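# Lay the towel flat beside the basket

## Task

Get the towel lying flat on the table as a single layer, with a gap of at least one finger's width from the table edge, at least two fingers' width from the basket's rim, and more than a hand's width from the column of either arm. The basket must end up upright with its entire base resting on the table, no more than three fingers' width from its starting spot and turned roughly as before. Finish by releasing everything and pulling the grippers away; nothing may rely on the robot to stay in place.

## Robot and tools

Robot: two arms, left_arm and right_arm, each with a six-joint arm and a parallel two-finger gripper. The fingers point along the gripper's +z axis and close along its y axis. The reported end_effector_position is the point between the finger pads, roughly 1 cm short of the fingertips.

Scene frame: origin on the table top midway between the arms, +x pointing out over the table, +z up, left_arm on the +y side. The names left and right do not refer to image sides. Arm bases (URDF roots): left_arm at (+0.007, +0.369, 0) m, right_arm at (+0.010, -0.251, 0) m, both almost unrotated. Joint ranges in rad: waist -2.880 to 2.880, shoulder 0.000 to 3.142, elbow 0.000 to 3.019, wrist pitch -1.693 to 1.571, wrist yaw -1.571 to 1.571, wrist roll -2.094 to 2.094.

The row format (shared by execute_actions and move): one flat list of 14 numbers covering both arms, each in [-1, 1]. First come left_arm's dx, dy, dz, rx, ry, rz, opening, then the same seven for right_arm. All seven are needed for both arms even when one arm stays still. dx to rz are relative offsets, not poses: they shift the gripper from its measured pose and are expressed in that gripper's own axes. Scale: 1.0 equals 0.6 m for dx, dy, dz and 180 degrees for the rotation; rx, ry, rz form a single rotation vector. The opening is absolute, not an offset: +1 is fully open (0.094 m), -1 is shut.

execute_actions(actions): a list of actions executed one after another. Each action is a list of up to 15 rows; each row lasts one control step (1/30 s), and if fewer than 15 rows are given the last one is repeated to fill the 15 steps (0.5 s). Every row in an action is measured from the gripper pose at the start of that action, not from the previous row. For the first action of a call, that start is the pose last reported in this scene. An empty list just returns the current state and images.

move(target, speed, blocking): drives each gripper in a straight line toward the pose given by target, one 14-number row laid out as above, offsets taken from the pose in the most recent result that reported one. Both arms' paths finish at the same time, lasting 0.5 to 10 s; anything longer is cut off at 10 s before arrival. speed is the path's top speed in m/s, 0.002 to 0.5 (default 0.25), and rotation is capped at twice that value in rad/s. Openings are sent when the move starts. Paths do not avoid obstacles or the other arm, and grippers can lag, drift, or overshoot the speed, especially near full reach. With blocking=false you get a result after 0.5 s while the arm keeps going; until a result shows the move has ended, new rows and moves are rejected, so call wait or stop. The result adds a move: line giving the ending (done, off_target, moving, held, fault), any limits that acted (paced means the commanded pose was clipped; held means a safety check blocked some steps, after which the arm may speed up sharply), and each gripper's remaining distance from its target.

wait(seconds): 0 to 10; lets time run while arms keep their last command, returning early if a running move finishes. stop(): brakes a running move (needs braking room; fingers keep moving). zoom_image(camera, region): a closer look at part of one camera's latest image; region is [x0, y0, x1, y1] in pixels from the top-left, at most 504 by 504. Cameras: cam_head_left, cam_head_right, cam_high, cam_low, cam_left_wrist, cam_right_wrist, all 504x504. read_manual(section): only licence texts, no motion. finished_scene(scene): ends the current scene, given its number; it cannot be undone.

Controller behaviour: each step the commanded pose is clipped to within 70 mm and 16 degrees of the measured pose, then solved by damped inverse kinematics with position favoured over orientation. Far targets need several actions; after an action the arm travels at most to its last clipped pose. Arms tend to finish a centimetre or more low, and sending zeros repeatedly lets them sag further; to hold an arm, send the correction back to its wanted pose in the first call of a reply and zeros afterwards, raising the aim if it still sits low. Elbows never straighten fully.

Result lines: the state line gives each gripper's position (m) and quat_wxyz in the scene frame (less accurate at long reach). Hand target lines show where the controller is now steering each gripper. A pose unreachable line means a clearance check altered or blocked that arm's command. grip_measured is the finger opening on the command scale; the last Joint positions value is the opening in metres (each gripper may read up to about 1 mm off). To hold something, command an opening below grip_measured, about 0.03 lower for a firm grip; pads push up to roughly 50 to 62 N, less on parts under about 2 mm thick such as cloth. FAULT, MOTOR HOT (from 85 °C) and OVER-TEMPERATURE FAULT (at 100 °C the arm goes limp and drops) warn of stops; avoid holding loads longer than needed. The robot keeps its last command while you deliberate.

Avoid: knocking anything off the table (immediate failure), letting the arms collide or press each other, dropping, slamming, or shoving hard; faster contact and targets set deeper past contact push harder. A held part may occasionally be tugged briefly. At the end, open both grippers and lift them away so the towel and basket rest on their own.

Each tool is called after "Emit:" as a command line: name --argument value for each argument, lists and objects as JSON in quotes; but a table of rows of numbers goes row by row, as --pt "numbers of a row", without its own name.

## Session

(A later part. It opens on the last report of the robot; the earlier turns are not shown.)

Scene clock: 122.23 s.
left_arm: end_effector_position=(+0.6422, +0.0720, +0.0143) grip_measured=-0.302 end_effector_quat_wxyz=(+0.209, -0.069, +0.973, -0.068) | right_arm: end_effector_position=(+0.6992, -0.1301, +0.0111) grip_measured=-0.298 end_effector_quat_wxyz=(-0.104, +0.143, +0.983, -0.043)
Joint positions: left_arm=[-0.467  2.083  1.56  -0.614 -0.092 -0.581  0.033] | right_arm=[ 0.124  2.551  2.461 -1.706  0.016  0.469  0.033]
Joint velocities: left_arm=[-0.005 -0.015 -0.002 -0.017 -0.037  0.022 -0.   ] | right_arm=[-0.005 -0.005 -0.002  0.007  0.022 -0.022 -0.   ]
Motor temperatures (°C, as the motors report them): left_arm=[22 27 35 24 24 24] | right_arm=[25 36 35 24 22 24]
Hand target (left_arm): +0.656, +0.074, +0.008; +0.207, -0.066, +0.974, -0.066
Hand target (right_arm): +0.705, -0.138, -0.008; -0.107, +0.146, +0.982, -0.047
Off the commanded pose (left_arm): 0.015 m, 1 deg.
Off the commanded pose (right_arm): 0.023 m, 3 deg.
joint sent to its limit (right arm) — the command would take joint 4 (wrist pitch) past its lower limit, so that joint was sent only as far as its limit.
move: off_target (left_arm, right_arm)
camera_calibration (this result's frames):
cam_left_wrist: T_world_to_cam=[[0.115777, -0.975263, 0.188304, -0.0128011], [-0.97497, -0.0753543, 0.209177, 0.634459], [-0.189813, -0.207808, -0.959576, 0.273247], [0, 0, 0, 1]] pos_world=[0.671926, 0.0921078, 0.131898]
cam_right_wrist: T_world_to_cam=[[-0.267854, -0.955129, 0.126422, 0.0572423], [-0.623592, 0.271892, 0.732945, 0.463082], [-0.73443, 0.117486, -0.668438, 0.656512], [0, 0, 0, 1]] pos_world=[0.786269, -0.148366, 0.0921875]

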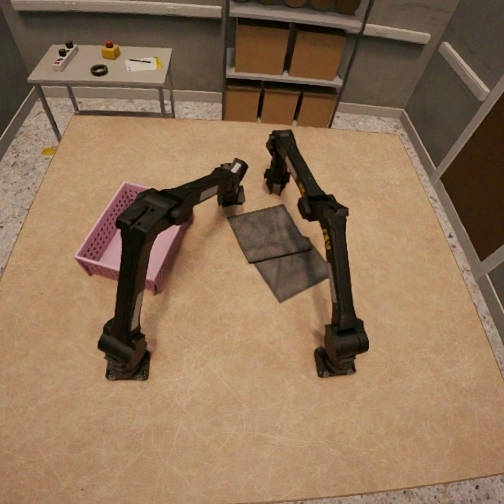

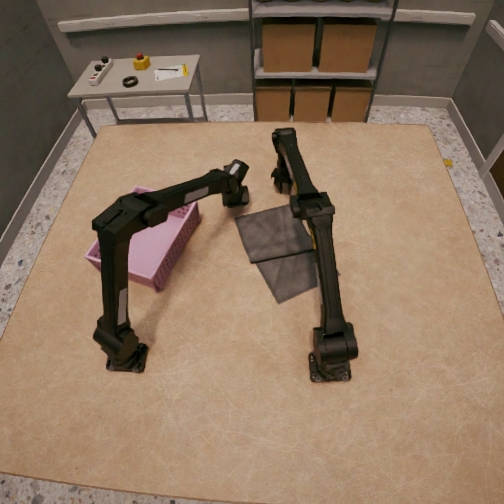

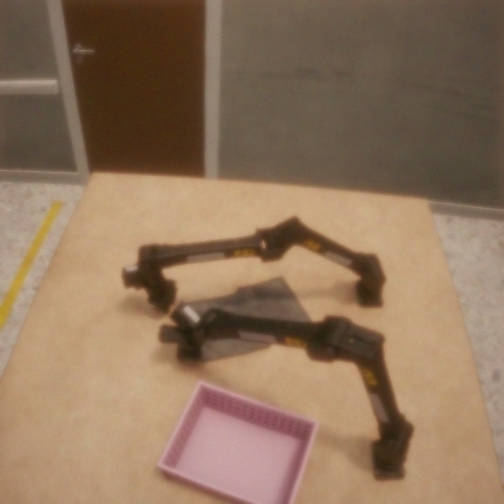

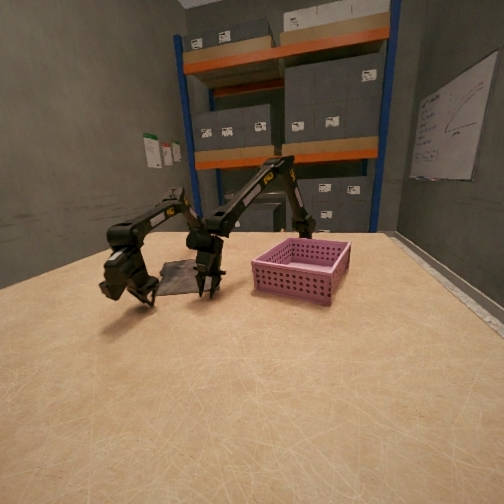

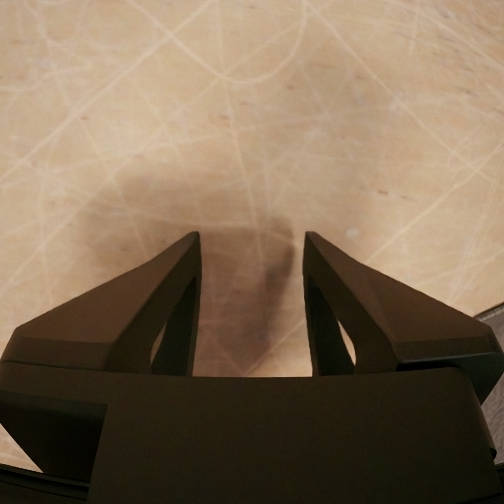

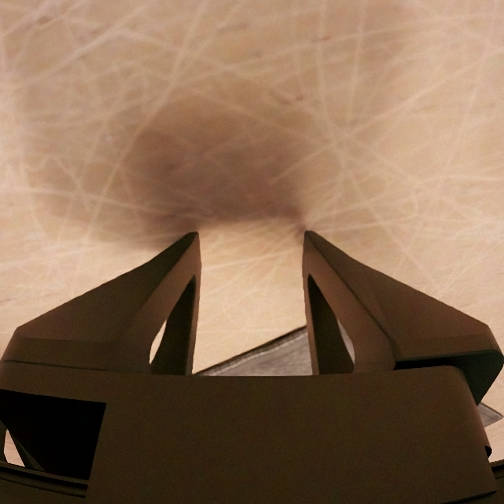

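Emit:
execute_actions --actions '[[[0,0,-0.06,0,0,0,-0.3,0,0,-0.06,0,0,0,-0.3]],[[0.1,0,0,0,0,0,-0.3,0.1,0,0,0,0,0,-0.3]],[[0.1,0,0,0,0,0,-0.3,0.1,0,0,0,0,0,-0.3]],[[0.02,0,0,0,0,0,-0.3,0.02,0,0,0,0,0,-0.3]]]'

Emit:
move --target '[0.0,0,0.12,0,0,0,-0.3, 0.0,0,0.12,0,0,0,-0.3]' --speed 0.05

Emit:
move --target '[-0.14,0,0.07,0,0,0,-0.3, -0.14,0.03,0.03,0,0,0,-0.3]' --speed 0.04

Scene clock: 134.53 s.
left_arm: end_effector_position=(+0.5182, +0.0658, +0.0109) grip_measured=-0.301 end_effector_quat_wxyz=(+0.212, -0.052, +0.974, -0.062) | right_arm: end_effector_position=(+0.5571, -0.0958, +0.0172) grip_measured=-0.298 end_effector_quat_wxyz=(-0.139, +0.125, +0.980, -0.064)
Joint positions: left_arm=[-0.585  1.864  1.185 -0.469 -0.148 -0.654  0.033] | right_arm=[ 0.225  2.174  1.765 -1.468  0.007  0.535  0.033]
Joint velocities: left_arm=[ 0.005  0.015  0.002  0.007 -0.051 -0.081  0.   ] | right_arm=[-0.005 -0.005  0.002  0.002  0.051 -0.007  0.   ]
Motor temperatures (°C, as the motors report them): left_arm=[22 27 36 24 24 24] | right_arm=[25 36 36 24 22 24]
Hand target (left_arm): +0.512, +0.061, +0.007; +0.213, -0.052, +0.974, -0.064
Hand target (right_arm): +0.562, -0.090, +0.029; -0.123, +0.127, +0.983, -0.056
Off the commanded pose (left_arm): 0.009 m, 0 deg.
Off the commanded pose (right_arm): 0.014 m, 2 deg.
camera_calibration (this result's frames):
cam_left_wrist: T_world_to_cam=[[0.0863968, -0.981596, 0.170306, 0.0120179], [-0.978221, -0.0511996, 0.201154, 0.514054], [-0.188732, -0.183976, -0.964641, 0.243102], [0, 0, 0, 1]] pos_world=[0.547701, 0.0828411, 0.129055]
cam_right_wrist: T_world_to_cam=[[-0.223317, -0.959643, 0.170922, 0.0251484], [-0.575209, 0.271304, 0.771705, 0.333087], [-0.786934, 0.0740191, -0.612582, 0.576376], [0, 0, 0, 1]] pos_world=[0.65078, -0.108897, 0.0917344]

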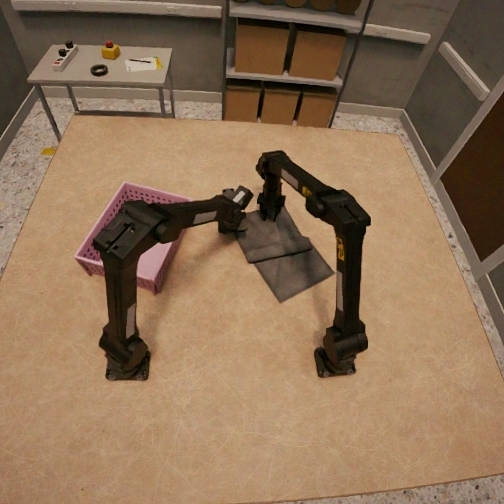

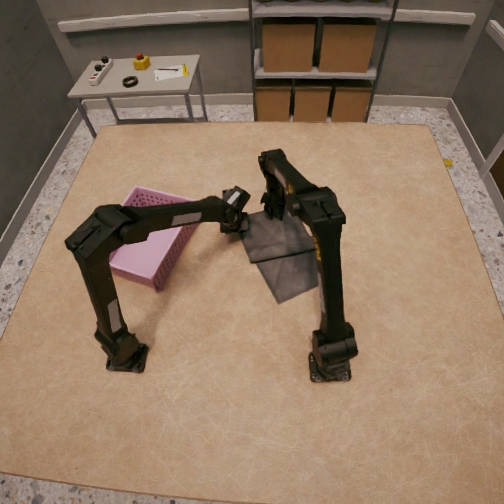

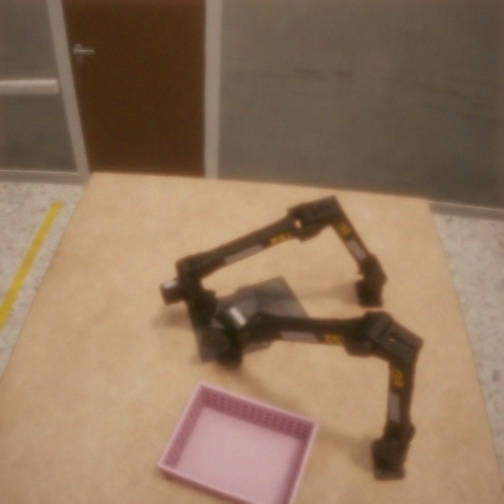

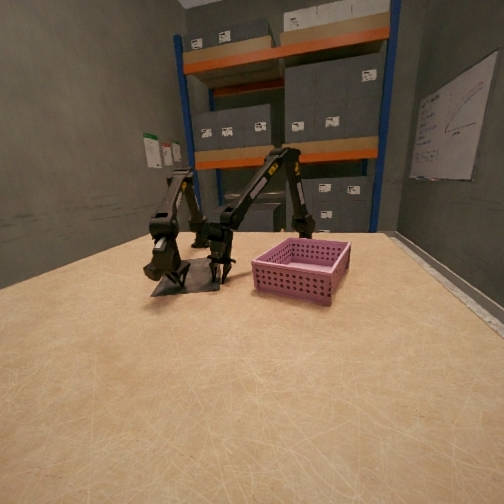

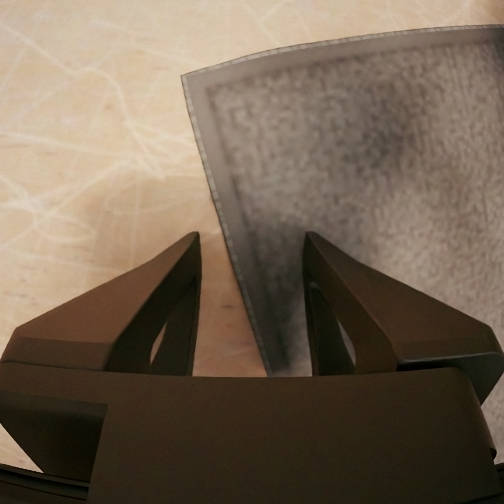

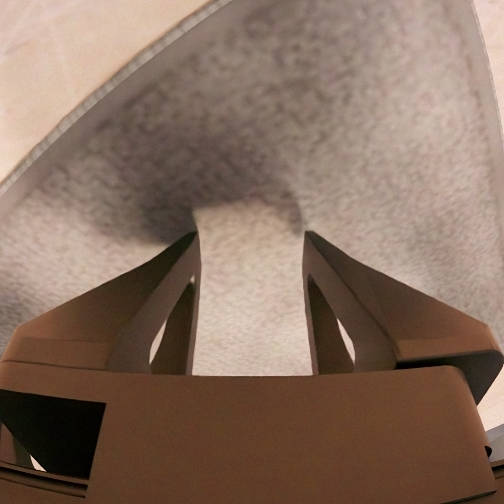

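Scene clock: 136.27 s.
left_arm: end_effector_position=(+0.5401, +0.0531, +0.0091) grip_measured=-0.301 end_effector_quat_wxyz=(+0.241, -0.055, +0.966, -0.082) | right_arm: end_effector_position=(+0.5529, -0.0971, +0.0091) grip_measured=-0.298 end_effector_quat_wxyz=(-0.100, +0.126, +0.986, -0.047)
Joint positions: left_arm=[-0.583  1.9    1.21  -0.387 -0.148 -0.652  0.033] | right_arm=[ 0.225  2.117  1.656 -1.332  0.007  0.535  0.033]
Joint velocities: left_arm=[-0.005  0.005  0.002 -0.022  0.051  0.081  0.   ] | right_arm=[-0.005 -0.015 -0.002 -0.017 -0.022 -0.022 -0.001]
Motor temperatures (°C, as the motors report them): left_arm=[22 27 36 24 24 24] | right_arm=[25 36 36 24 22 24]
Hand target (left_arm): +0.541, +0.062, -0.050; +0.212, -0.053, +0.974, -0.062
Hand target (right_arm): +0.533, -0.103, -0.048; -0.139, +0.125, +0.980, -0.064
Off the commanded pose (left_arm): 0.064 m, 4 deg.
Off the commanded pose (right_arm): 0.063 m, 5 deg.
move: off_target (left_arm, right_arm)
camera_calibration (this result's frames):
cam_left_wrist: T_world_to_cam=[[0.0755928, -0.974233, 0.212501, 0.00306334], [-0.988674, -0.0455206, 0.143007, 0.540976], [-0.129649, -0.220904, -0.96664, 0.213242], [0, 0, 0, 1]] pos_world=[0.562264, 0.074716, 0.128114]
cam_right_wrist: T_world_to_cam=[[-0.235511, -0.96315, 0.129908, 0.0311626], [-0.636029, 0.253812, 0.72873, 0.369532], [-0.734848, 0.0889989, -0.672367, 0.541311], [0, 0, 0, 1]] pos_world=[0.640154, -0.111953, 0.0906226]

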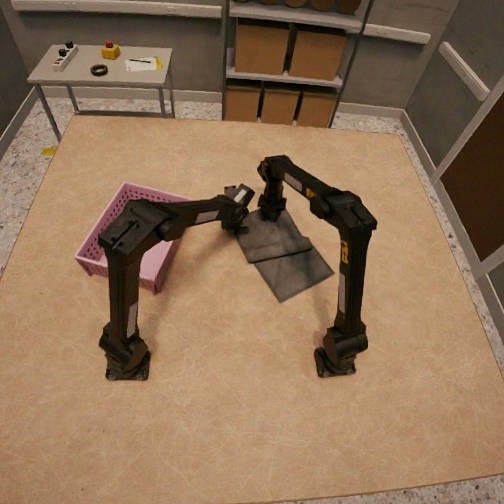

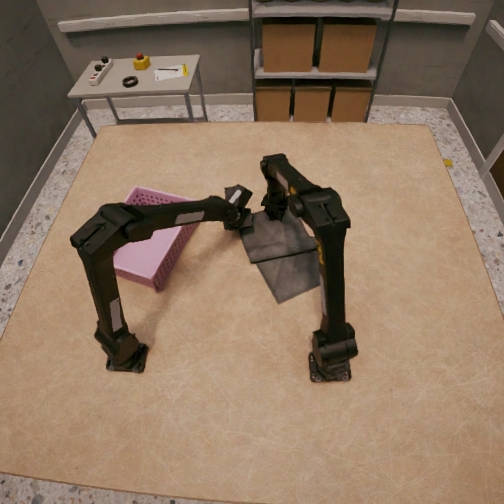

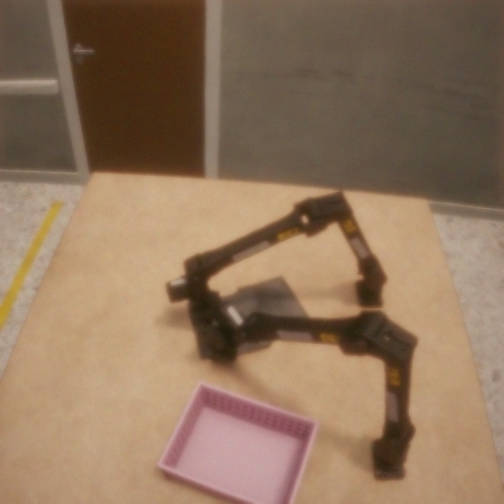

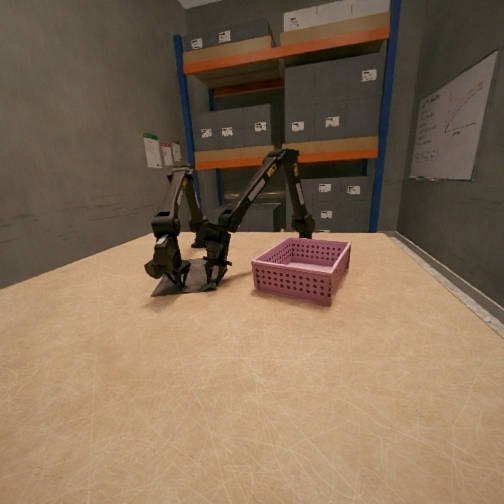

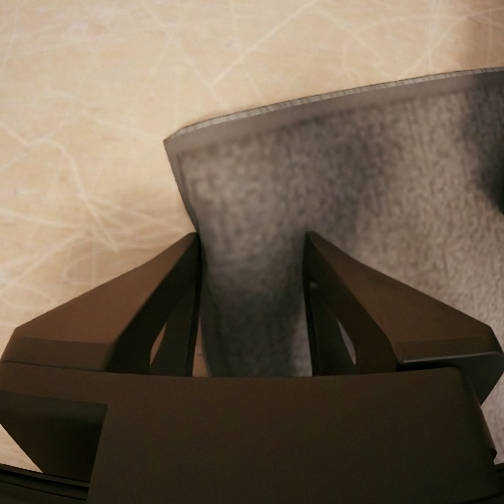

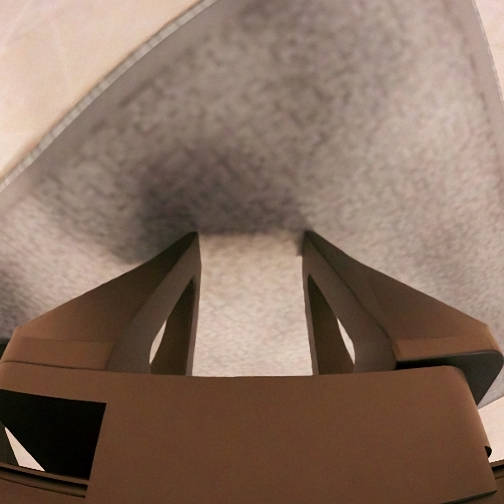

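Scene clock: 138.90 s.
left_arm: end_effector_position=(+0.6195, +0.0586, +0.0151) grip_measured=-0.301 end_effector_quat_wxyz=(+0.244, -0.058, +0.964, -0.085) | right_arm: end_effector_position=(+0.6311, -0.0951, +0.0109) grip_measured=-0.298 end_effector_quat_wxyz=(-0.079, +0.124, +0.988, -0.035)
Joint positions: left_arm=[-0.503  2.025  1.435 -0.469 -0.109 -0.588  0.033] | right_arm=[ 0.195  2.281  1.961 -1.424  0.007  0.5    0.033]
Joint velocities: left_arm=[-0.005 -0.005 -0.022  0.012  0.007 -0.022  0.001] | right_arm=[-0.005 -0.005 -0.017 -0.007  0.095 -0.007  0.   ]
Motor temperatures (°C, as the motors report them): left_arm=[22 27 37 24 24 24] | right_arm=[25 35 36 24 22 24]
Hand target (left_arm): +0.633, +0.060, +0.010; +0.241, -0.055, +0.965, -0.082
Hand target (right_arm): +0.632, -0.103, -0.024; -0.100, +0.126, +0.986, -0.046
Off the commanded pose (left_arm): 0.015 m, 1 deg.
Off the commanded pose (right_arm): 0.038 m, 3 deg.
move: off_target (left_arm, right_arm)
camera_calibration (this result's frames):
cam_left_wrist: T_world_to_cam=[[0.0791687, -0.972101, 0.220798, -0.00139069], [-0.989226, -0.0492502, 0.137861, 0.619539], [-0.123141, -0.229333, -0.965527, 0.227014], [0, 0, 0, 1]] pos_world=[0.640929, 0.0812224, 0.134085]
cam_right_wrist: T_world_to_cam=[[-0.237347, -0.966224, 0.100388, 0.0524065], [-0.669457, 0.237575, 0.703836, 0.437322], [-0.703913, 0.0998484, -0.703233, 0.58175], [0, 0, 0, 1]] pos_world=[0.714709, -0.111347, 0.0960418]

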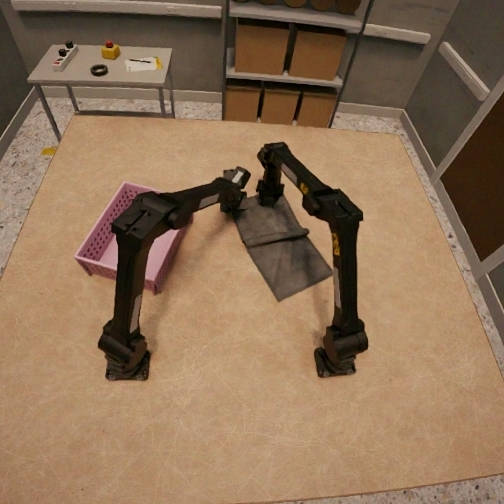

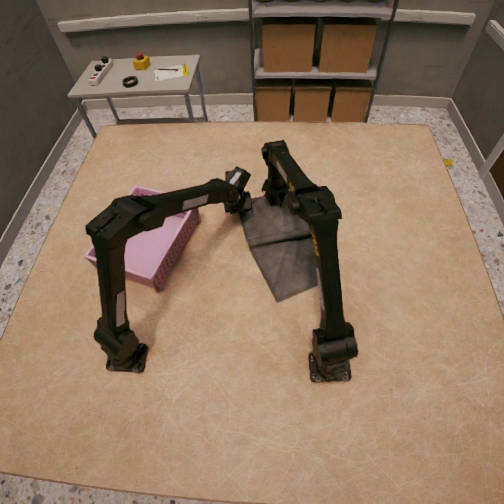

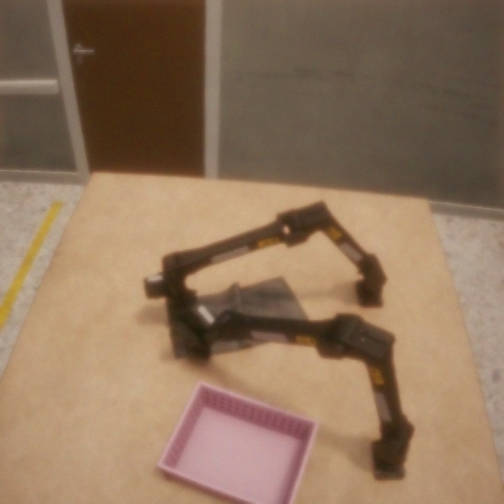

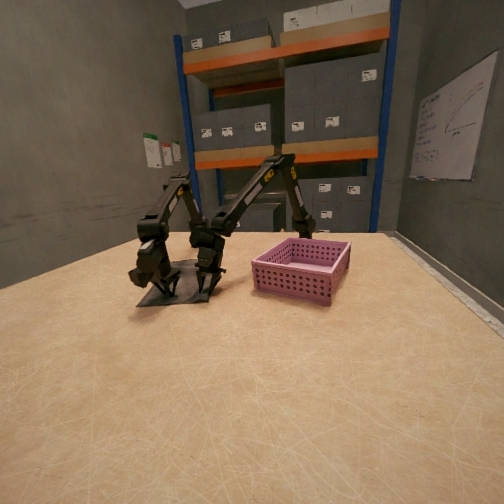

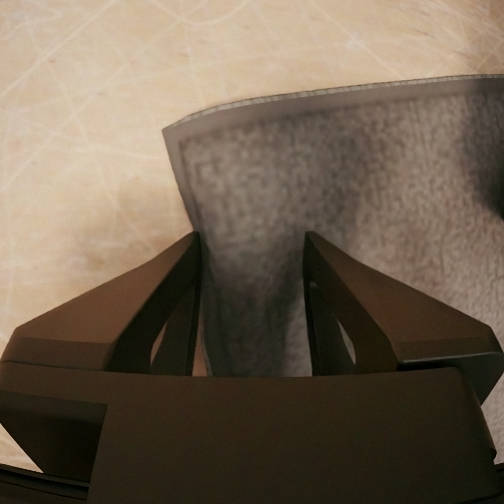

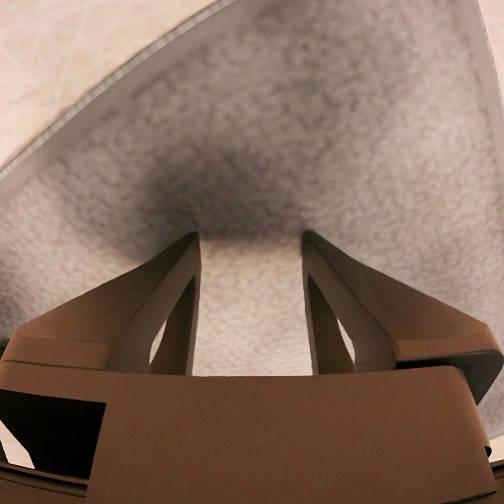

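Working. Continue dragging.

Emit:
move --target '[-0.13,0,0.07,0,0,0,-0.3, -0.13,0.03,0.01,0,0,0,-0.3]' --speed 0.04

Scene clock: 143.57 s.
left_arm: end_effector_position=(+0.6939, +0.0614, +0.0209) grip_measured=-0.301 end_effector_quat_wxyz=(+0.246, -0.061, +0.963, -0.089) | right_arm: end_effector_position=(+0.7048, -0.0918, +0.0127) grip_measured=-0.298 end_effector_quat_wxyz=(-0.071, +0.124, +0.989, -0.030)
Joint positions: left_arm=[-0.446  2.162  1.69  -0.574 -0.079 -0.544  0.033] | right_arm=[ 0.174  2.528  2.43  -1.627  0.007  0.477  0.033]
Joint velocities: left_arm=[-0.015 -0.005  0.007  0.002 -0.051  0.037 -0.001] | right_arm=[ 0.015  0.005  0.007 -0.022 -0.066 -0.007 -0.   ]
Motor temperatures (°C, as the motors report them): left_arm=[22 27 37 24 24 24] | right_arm=[25 35 36 24 22 24]
Hand target (left_arm): +0.707, +0.065, +0.014; +0.244, -0.058, +0.964, -0.086
Hand target (right_arm): +0.709, -0.098, -0.006; -0.079, +0.124, +0.989, -0.034
Off the commanded pose (left_arm): 0.016 m, 1 deg.
Off the commanded pose (right_arm): 0.022 m, 1 deg.
move: off_target (left_arm, right_arm)
camera_calibration (this result's frames):
cam_left_wrist: T_world_to_cam=[[0.0818969, -0.970063, 0.228629, -0.00802297], [-0.98983, -0.0523961, 0.132252, 0.69323], [-0.116313, -0.237134, -0.964489, 0.238161], [0, 0, 0, 1]] pos_world=[0.714539, 0.0850159, 0.139857]
cam_right_wrist: T_world_to_cam=[[-0.237417, -0.96736, 0.0885838, 0.0729877], [-0.681802, 0.230897, 0.694142, 0.492805], [-0.691939, 0.104404, -0.714367, 0.626592], [0, 0, 0, 1]] pos_world=[0.786888, -0.108601, 0.0990746]

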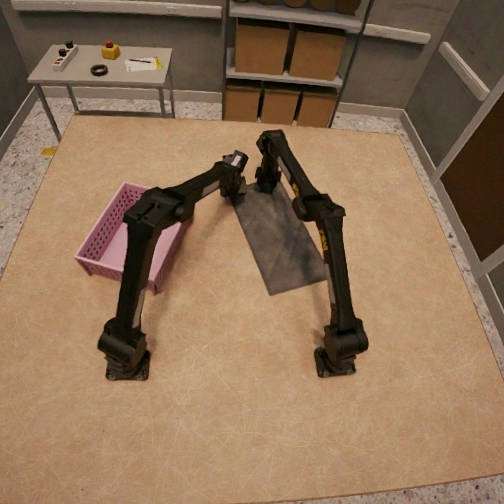

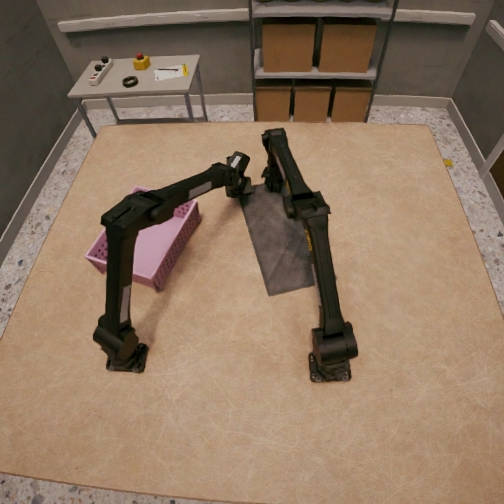

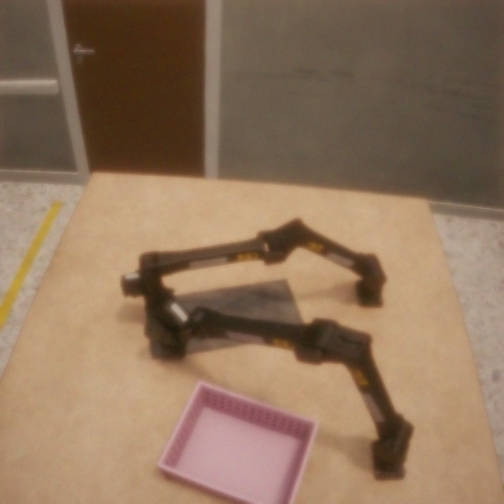

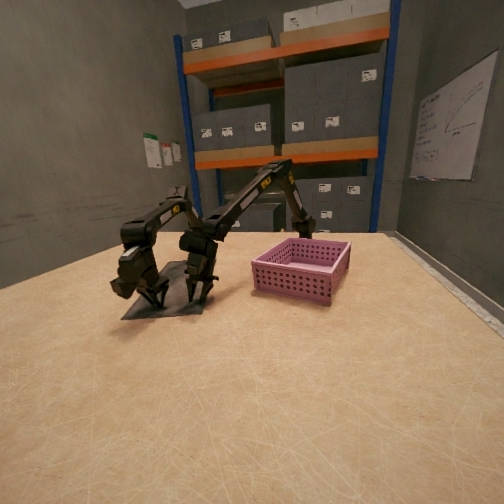

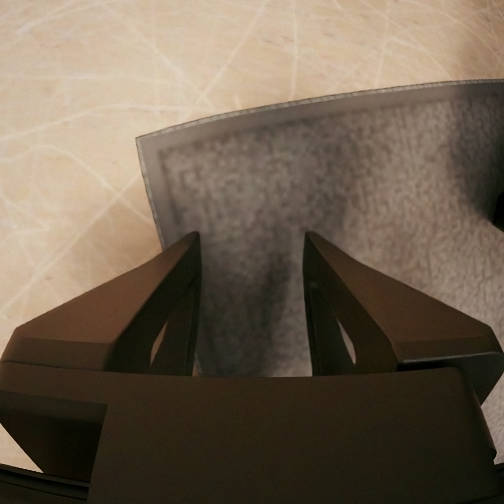

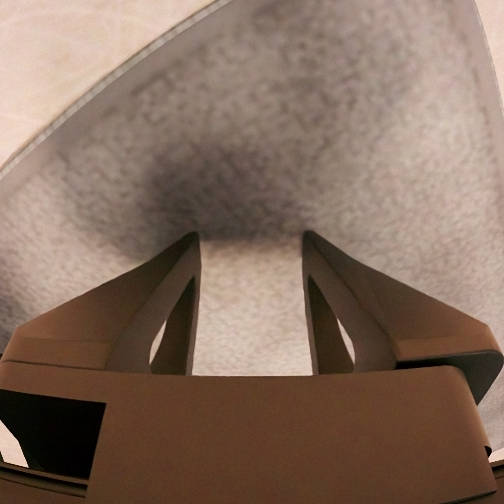

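Unfolded. Lift and move apart.

Emit:
move --target '[0.2,0.3,-0.3,0,0,0,0.3, 0.2,-0.3,-0.25,0,0,0,0.3]' --speed 0.15

Scene clock: 147.90 s.
left_arm: end_effector_position=(+0.4899, +0.2358, +0.0904) grip_measured=+0.298 end_effector_quat_wxyz=(+0.249, -0.063, +0.962, -0.093) | right_arm: end_effector_position=(+0.5673, -0.2293, +0.1779) grip_measured=+0.298 end_effector_quat_wxyz=(-0.073, +0.128, +0.989, -0.026)
Joint positions: left_arm=[-0.271  1.485  0.896 -0.444  0.015 -0.399  0.061] | right_arm=[-0.006  1.921  1.811 -1.614  0.025  0.308  0.061]
Joint velocities: left_arm=[-0.005 -0.005 -0.002 -0.002  0.022 -0.007 -0.001] | right_arm=[ 0.005 -0.005 -0.012 -0.002 -0.007 -0.051  0.   ]
Motor temperatures (°C, as the motors report them): left_arm=[22 27 37 24 24 24] | right_arm=[25 35 36 24 22 24]
Hand target (left_arm): +0.488, +0.243, +0.084; +0.246, -0.061, +0.963, -0.089
Hand target (right_arm): +0.564, -0.230, +0.185; -0.073, +0.124, +0.989, -0.027
Off the commanded pose (left_arm): 0.010 m, 1 deg.
Off the commanded pose (right_arm): 0.013 m, 1 deg.
move: off_target (right_arm)
camera_calibration (this result's frames):
cam_left_wrist: T_world_to_cam=[[0.0828456, -0.967617, 0.238441, 0.160081], [-0.990441, -0.0534659, 0.127156, 0.492277], [-0.11029, -0.246696, -0.962797, 0.321965], [0, 0, 0, 1]] pos_world=[0.509819, 0.260644, 0.209221]
cam_right_wrist: T_world_to_cam=[[-0.246503, -0.96574, 0.081128, -0.10042], [-0.677682, 0.231607, 0.697929, 0.31325], [-0.692808, 0.117063, -0.711557, 0.666803], [0, 0, 0, 1]] pos_world=[0.649497, -0.247588, 0.263989]

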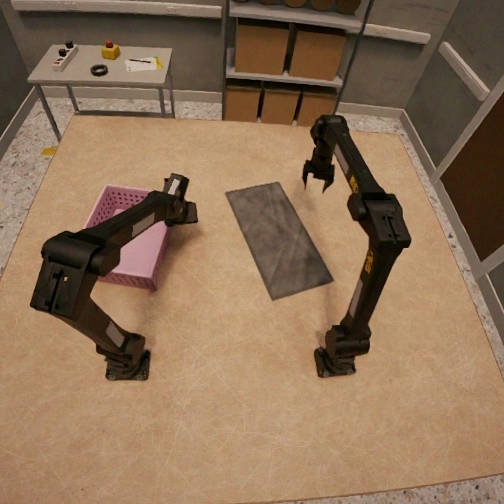

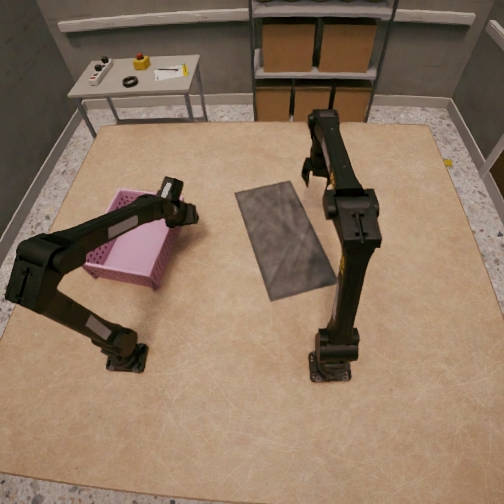

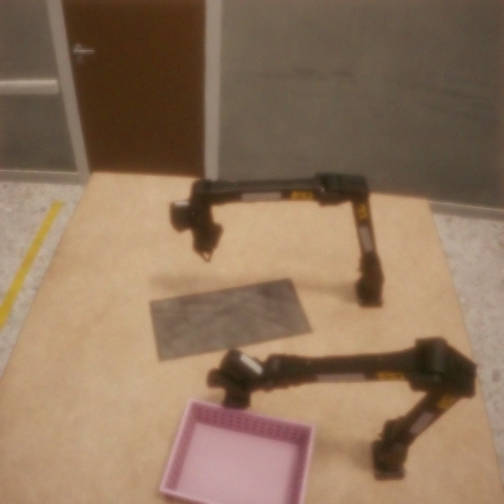

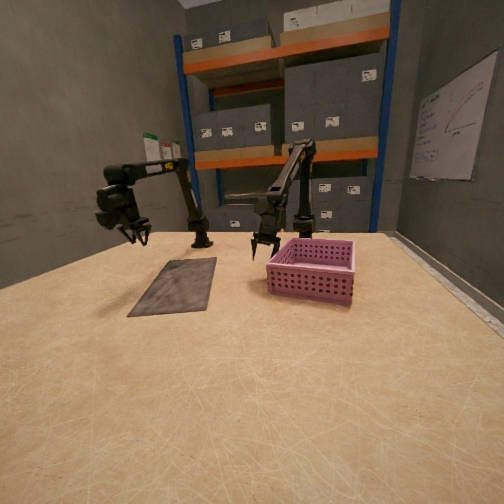

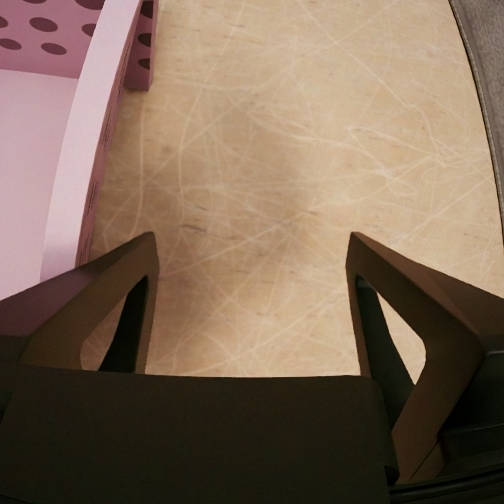

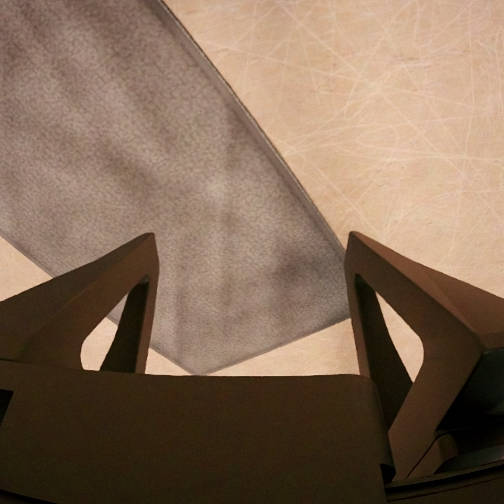

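Emit:
move --target '[0,0.1,-0.25,0,0,0,-0.3, 0,0,0,0,0,0,0.3]' --speed 0.1

Scene clock: 157.80 s.
left_arm: end_effector_position=(+0.4140, +0.3128, +0.2029) grip_measured=-0.298 end_effector_quat_wxyz=(+0.252, -0.066, +0.961, -0.096) | right_arm: end_effector_position=(+0.5673, -0.2293, +0.1779) grip_measured=+0.298 end_effector_quat_wxyz=(-0.073, +0.127, +0.989, -0.026)
Joint positions: left_arm=[-0.101  1.106  0.879 -0.808  0.104 -0.261  0.033] | right_arm=[-0.006  1.921  1.811 -1.614  0.025  0.306  0.061]
Joint velocities: left_arm=[-0.005  0.005 -0.012  0.022  0.022 -0.051 -0.001] | right_arm=[ 0.005 -0.005  0.007  0.002 -0.022  0.066  0.001]
Motor temperatures (°C, as the motors report them): left_arm=[22 27 36 24 24 24] | right_arm=[25 35 36 24 22 24]
Hand target (left_arm): +0.414, +0.317, +0.205; +0.249, -0.063, +0.962, -0.094
Hand target (right_arm): +0.567, -0.229, +0.178; -0.073, +0.128, +0.989, -0.026
Off the commanded pose (left_arm): 0.006 m, 1 deg.
Off the commanded pose (right_arm): 0.000 m, 0 deg.
move: done
camera_calibration (this result's frames):
cam_left_wrist: T_world_to_cam=[[0.0876403, -0.965463, 0.24536, 0.209936], [-0.990733, -0.058822, 0.122423, 0.40961], [-0.103762, -0.253815, -0.961671, 0.440202], [0, 0, 0, 1]] pos_world=[0.433092, 0.338509, 0.321674]
cam_right_wrist: T_world_to_cam=[[-0.244678, -0.966227, 0.0808644, -0.10152], [-0.678075, 0.230128, 0.698037, 0.313115], [-0.693071, 0.115962, -0.711481, 0.666686], [0, 0, 0, 1]] pos_world=[0.649537, -0.247458, 0.263978]

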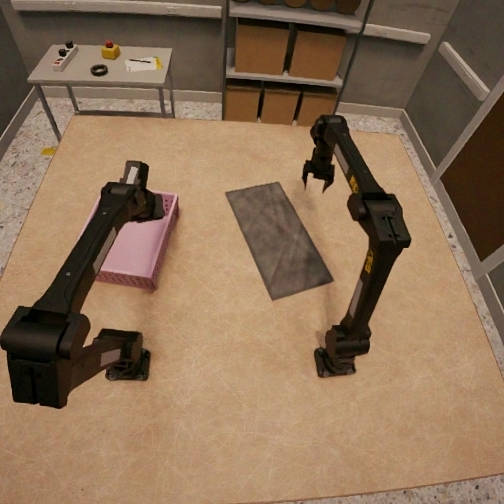

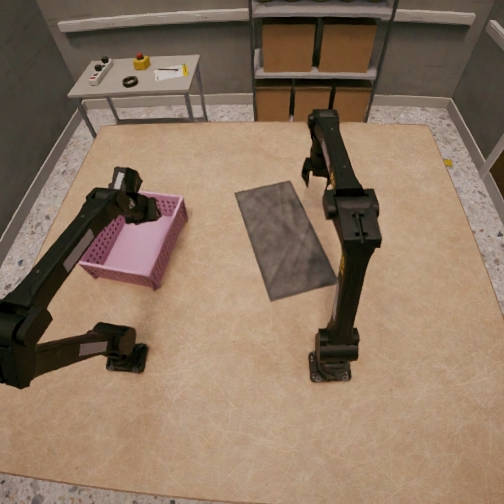

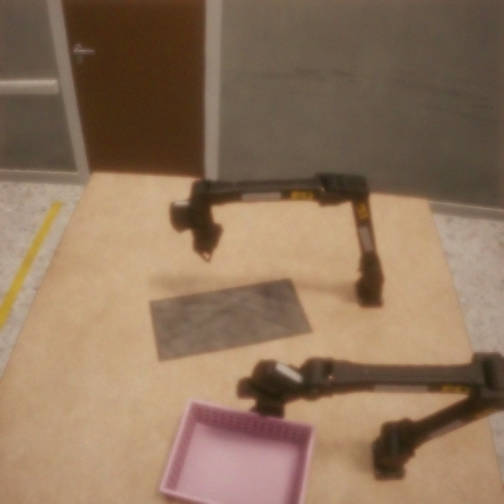

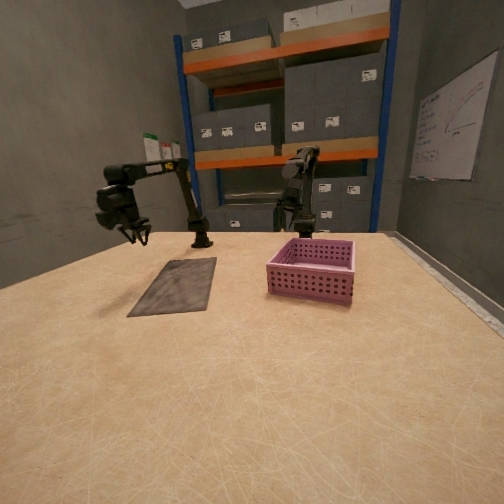

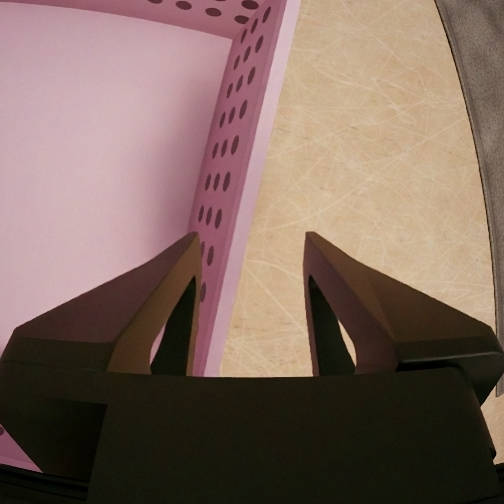

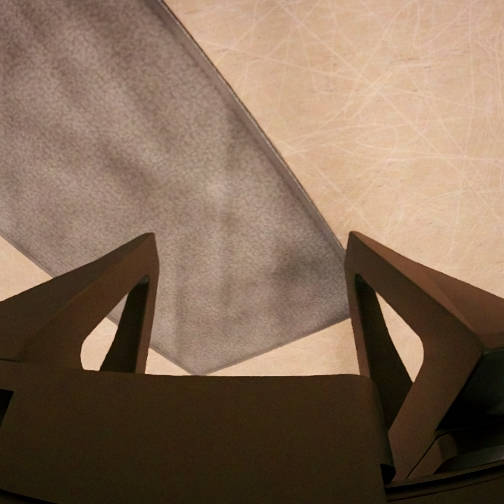

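Emit:
move --target '[-0.12,-0.04,0.12,0,0,0,0.4, 0,0,0,0,0,0,0.3]' --speed 0.08

Scene clock: 167.30 s.
left_arm: end_effector_position=(+0.4910, +0.3001, +0.1633) grip_measured=+0.398 end_effector_quat_wxyz=(+0.228, -0.066, +0.967, -0.090) | right_arm: end_effector_position=(+0.5673, -0.2293, +0.1779) grip_measured=+0.298 end_effector_quat_wxyz=(-0.073, +0.127, +0.989, -0.026)
Joint positions: left_arm=[-0.115  1.379  1.016 -0.721  0.095 -0.269  0.066] | right_arm=[-0.006  1.921  1.811 -1.614  0.025  0.306  0.061]
Joint velocities: left_arm=[ 0.015 -0.005 -0.022 -0.012 -0.022 -0.007 -0.001] | right_arm=[-0.015 -0.015  0.002 -0.002 -0.051  0.007 -0.001]
Motor temperatures (°C, as the motors report them): left_arm=[22 26 36 24 24 24] | right_arm=[25 35 35 24 22 24]
Hand target (left_arm): +0.512, +0.291, +0.181; +0.252, -0.066, +0.961, -0.096
Hand target (right_arm): +0.567, -0.229, +0.178; -0.073, +0.127, +0.989, -0.026
Off the commanded pose (left_arm): 0.030 m, 3 deg.
Off the commanded pose (right_arm): 0.000 m, 0 deg.
move: off_target (left_arm)
camera_calibration (this result's frames):
cam_left_wrist: T_world_to_cam=[[0.0964893, -0.967803, 0.232482, 0.199153], [-0.983792, -0.0572654, 0.169922, 0.47839], [-0.151138, -0.24511, -0.957642, 0.426805], [0, 0, 0, 1]] pos_world=[0.515926, 0.32475, 0.281138]
cam_right_wrist: T_world_to_cam=[[-0.244678, -0.966227, 0.0808644, -0.10152], [-0.678075, 0.230128, 0.698037, 0.313115], [-0.693071, 0.115962, -0.711481, 0.666686], [0, 0, 0, 1]] pos_world=[0.649537, -0.247458, 0.263978]

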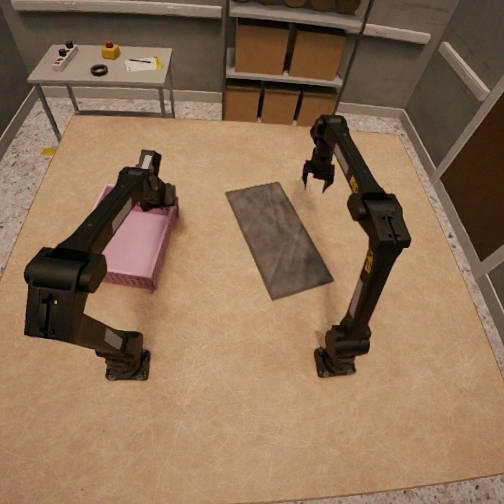

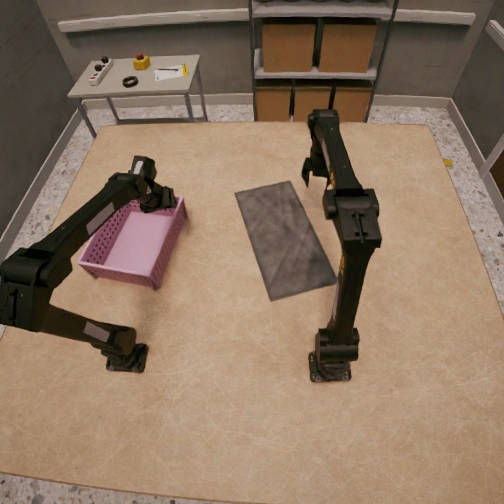

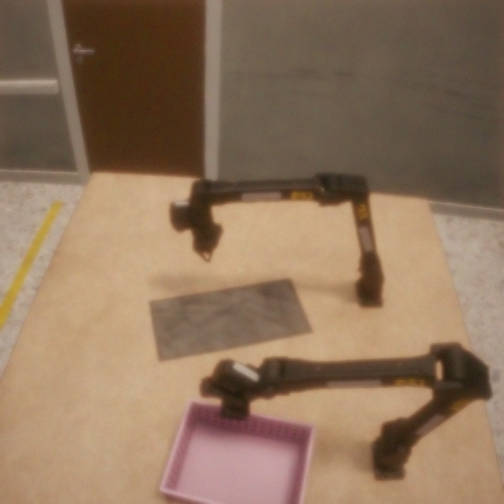

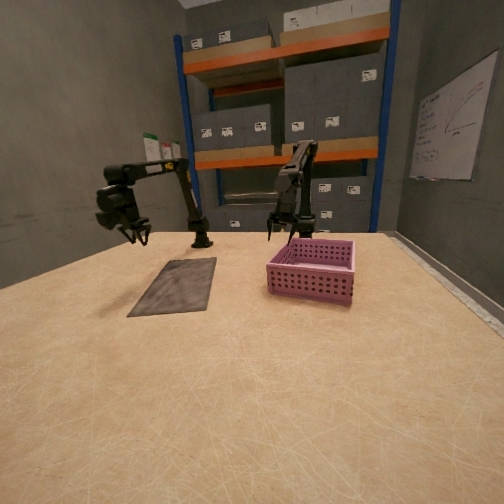

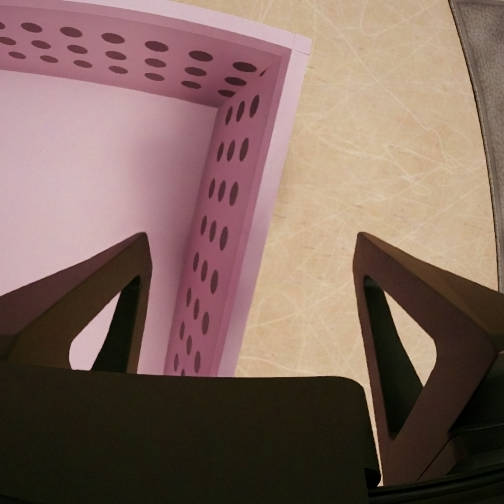

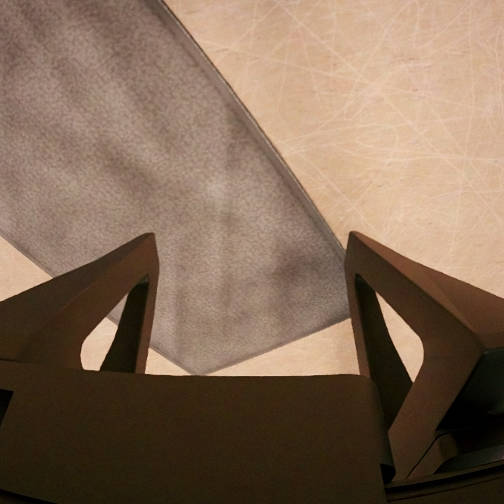

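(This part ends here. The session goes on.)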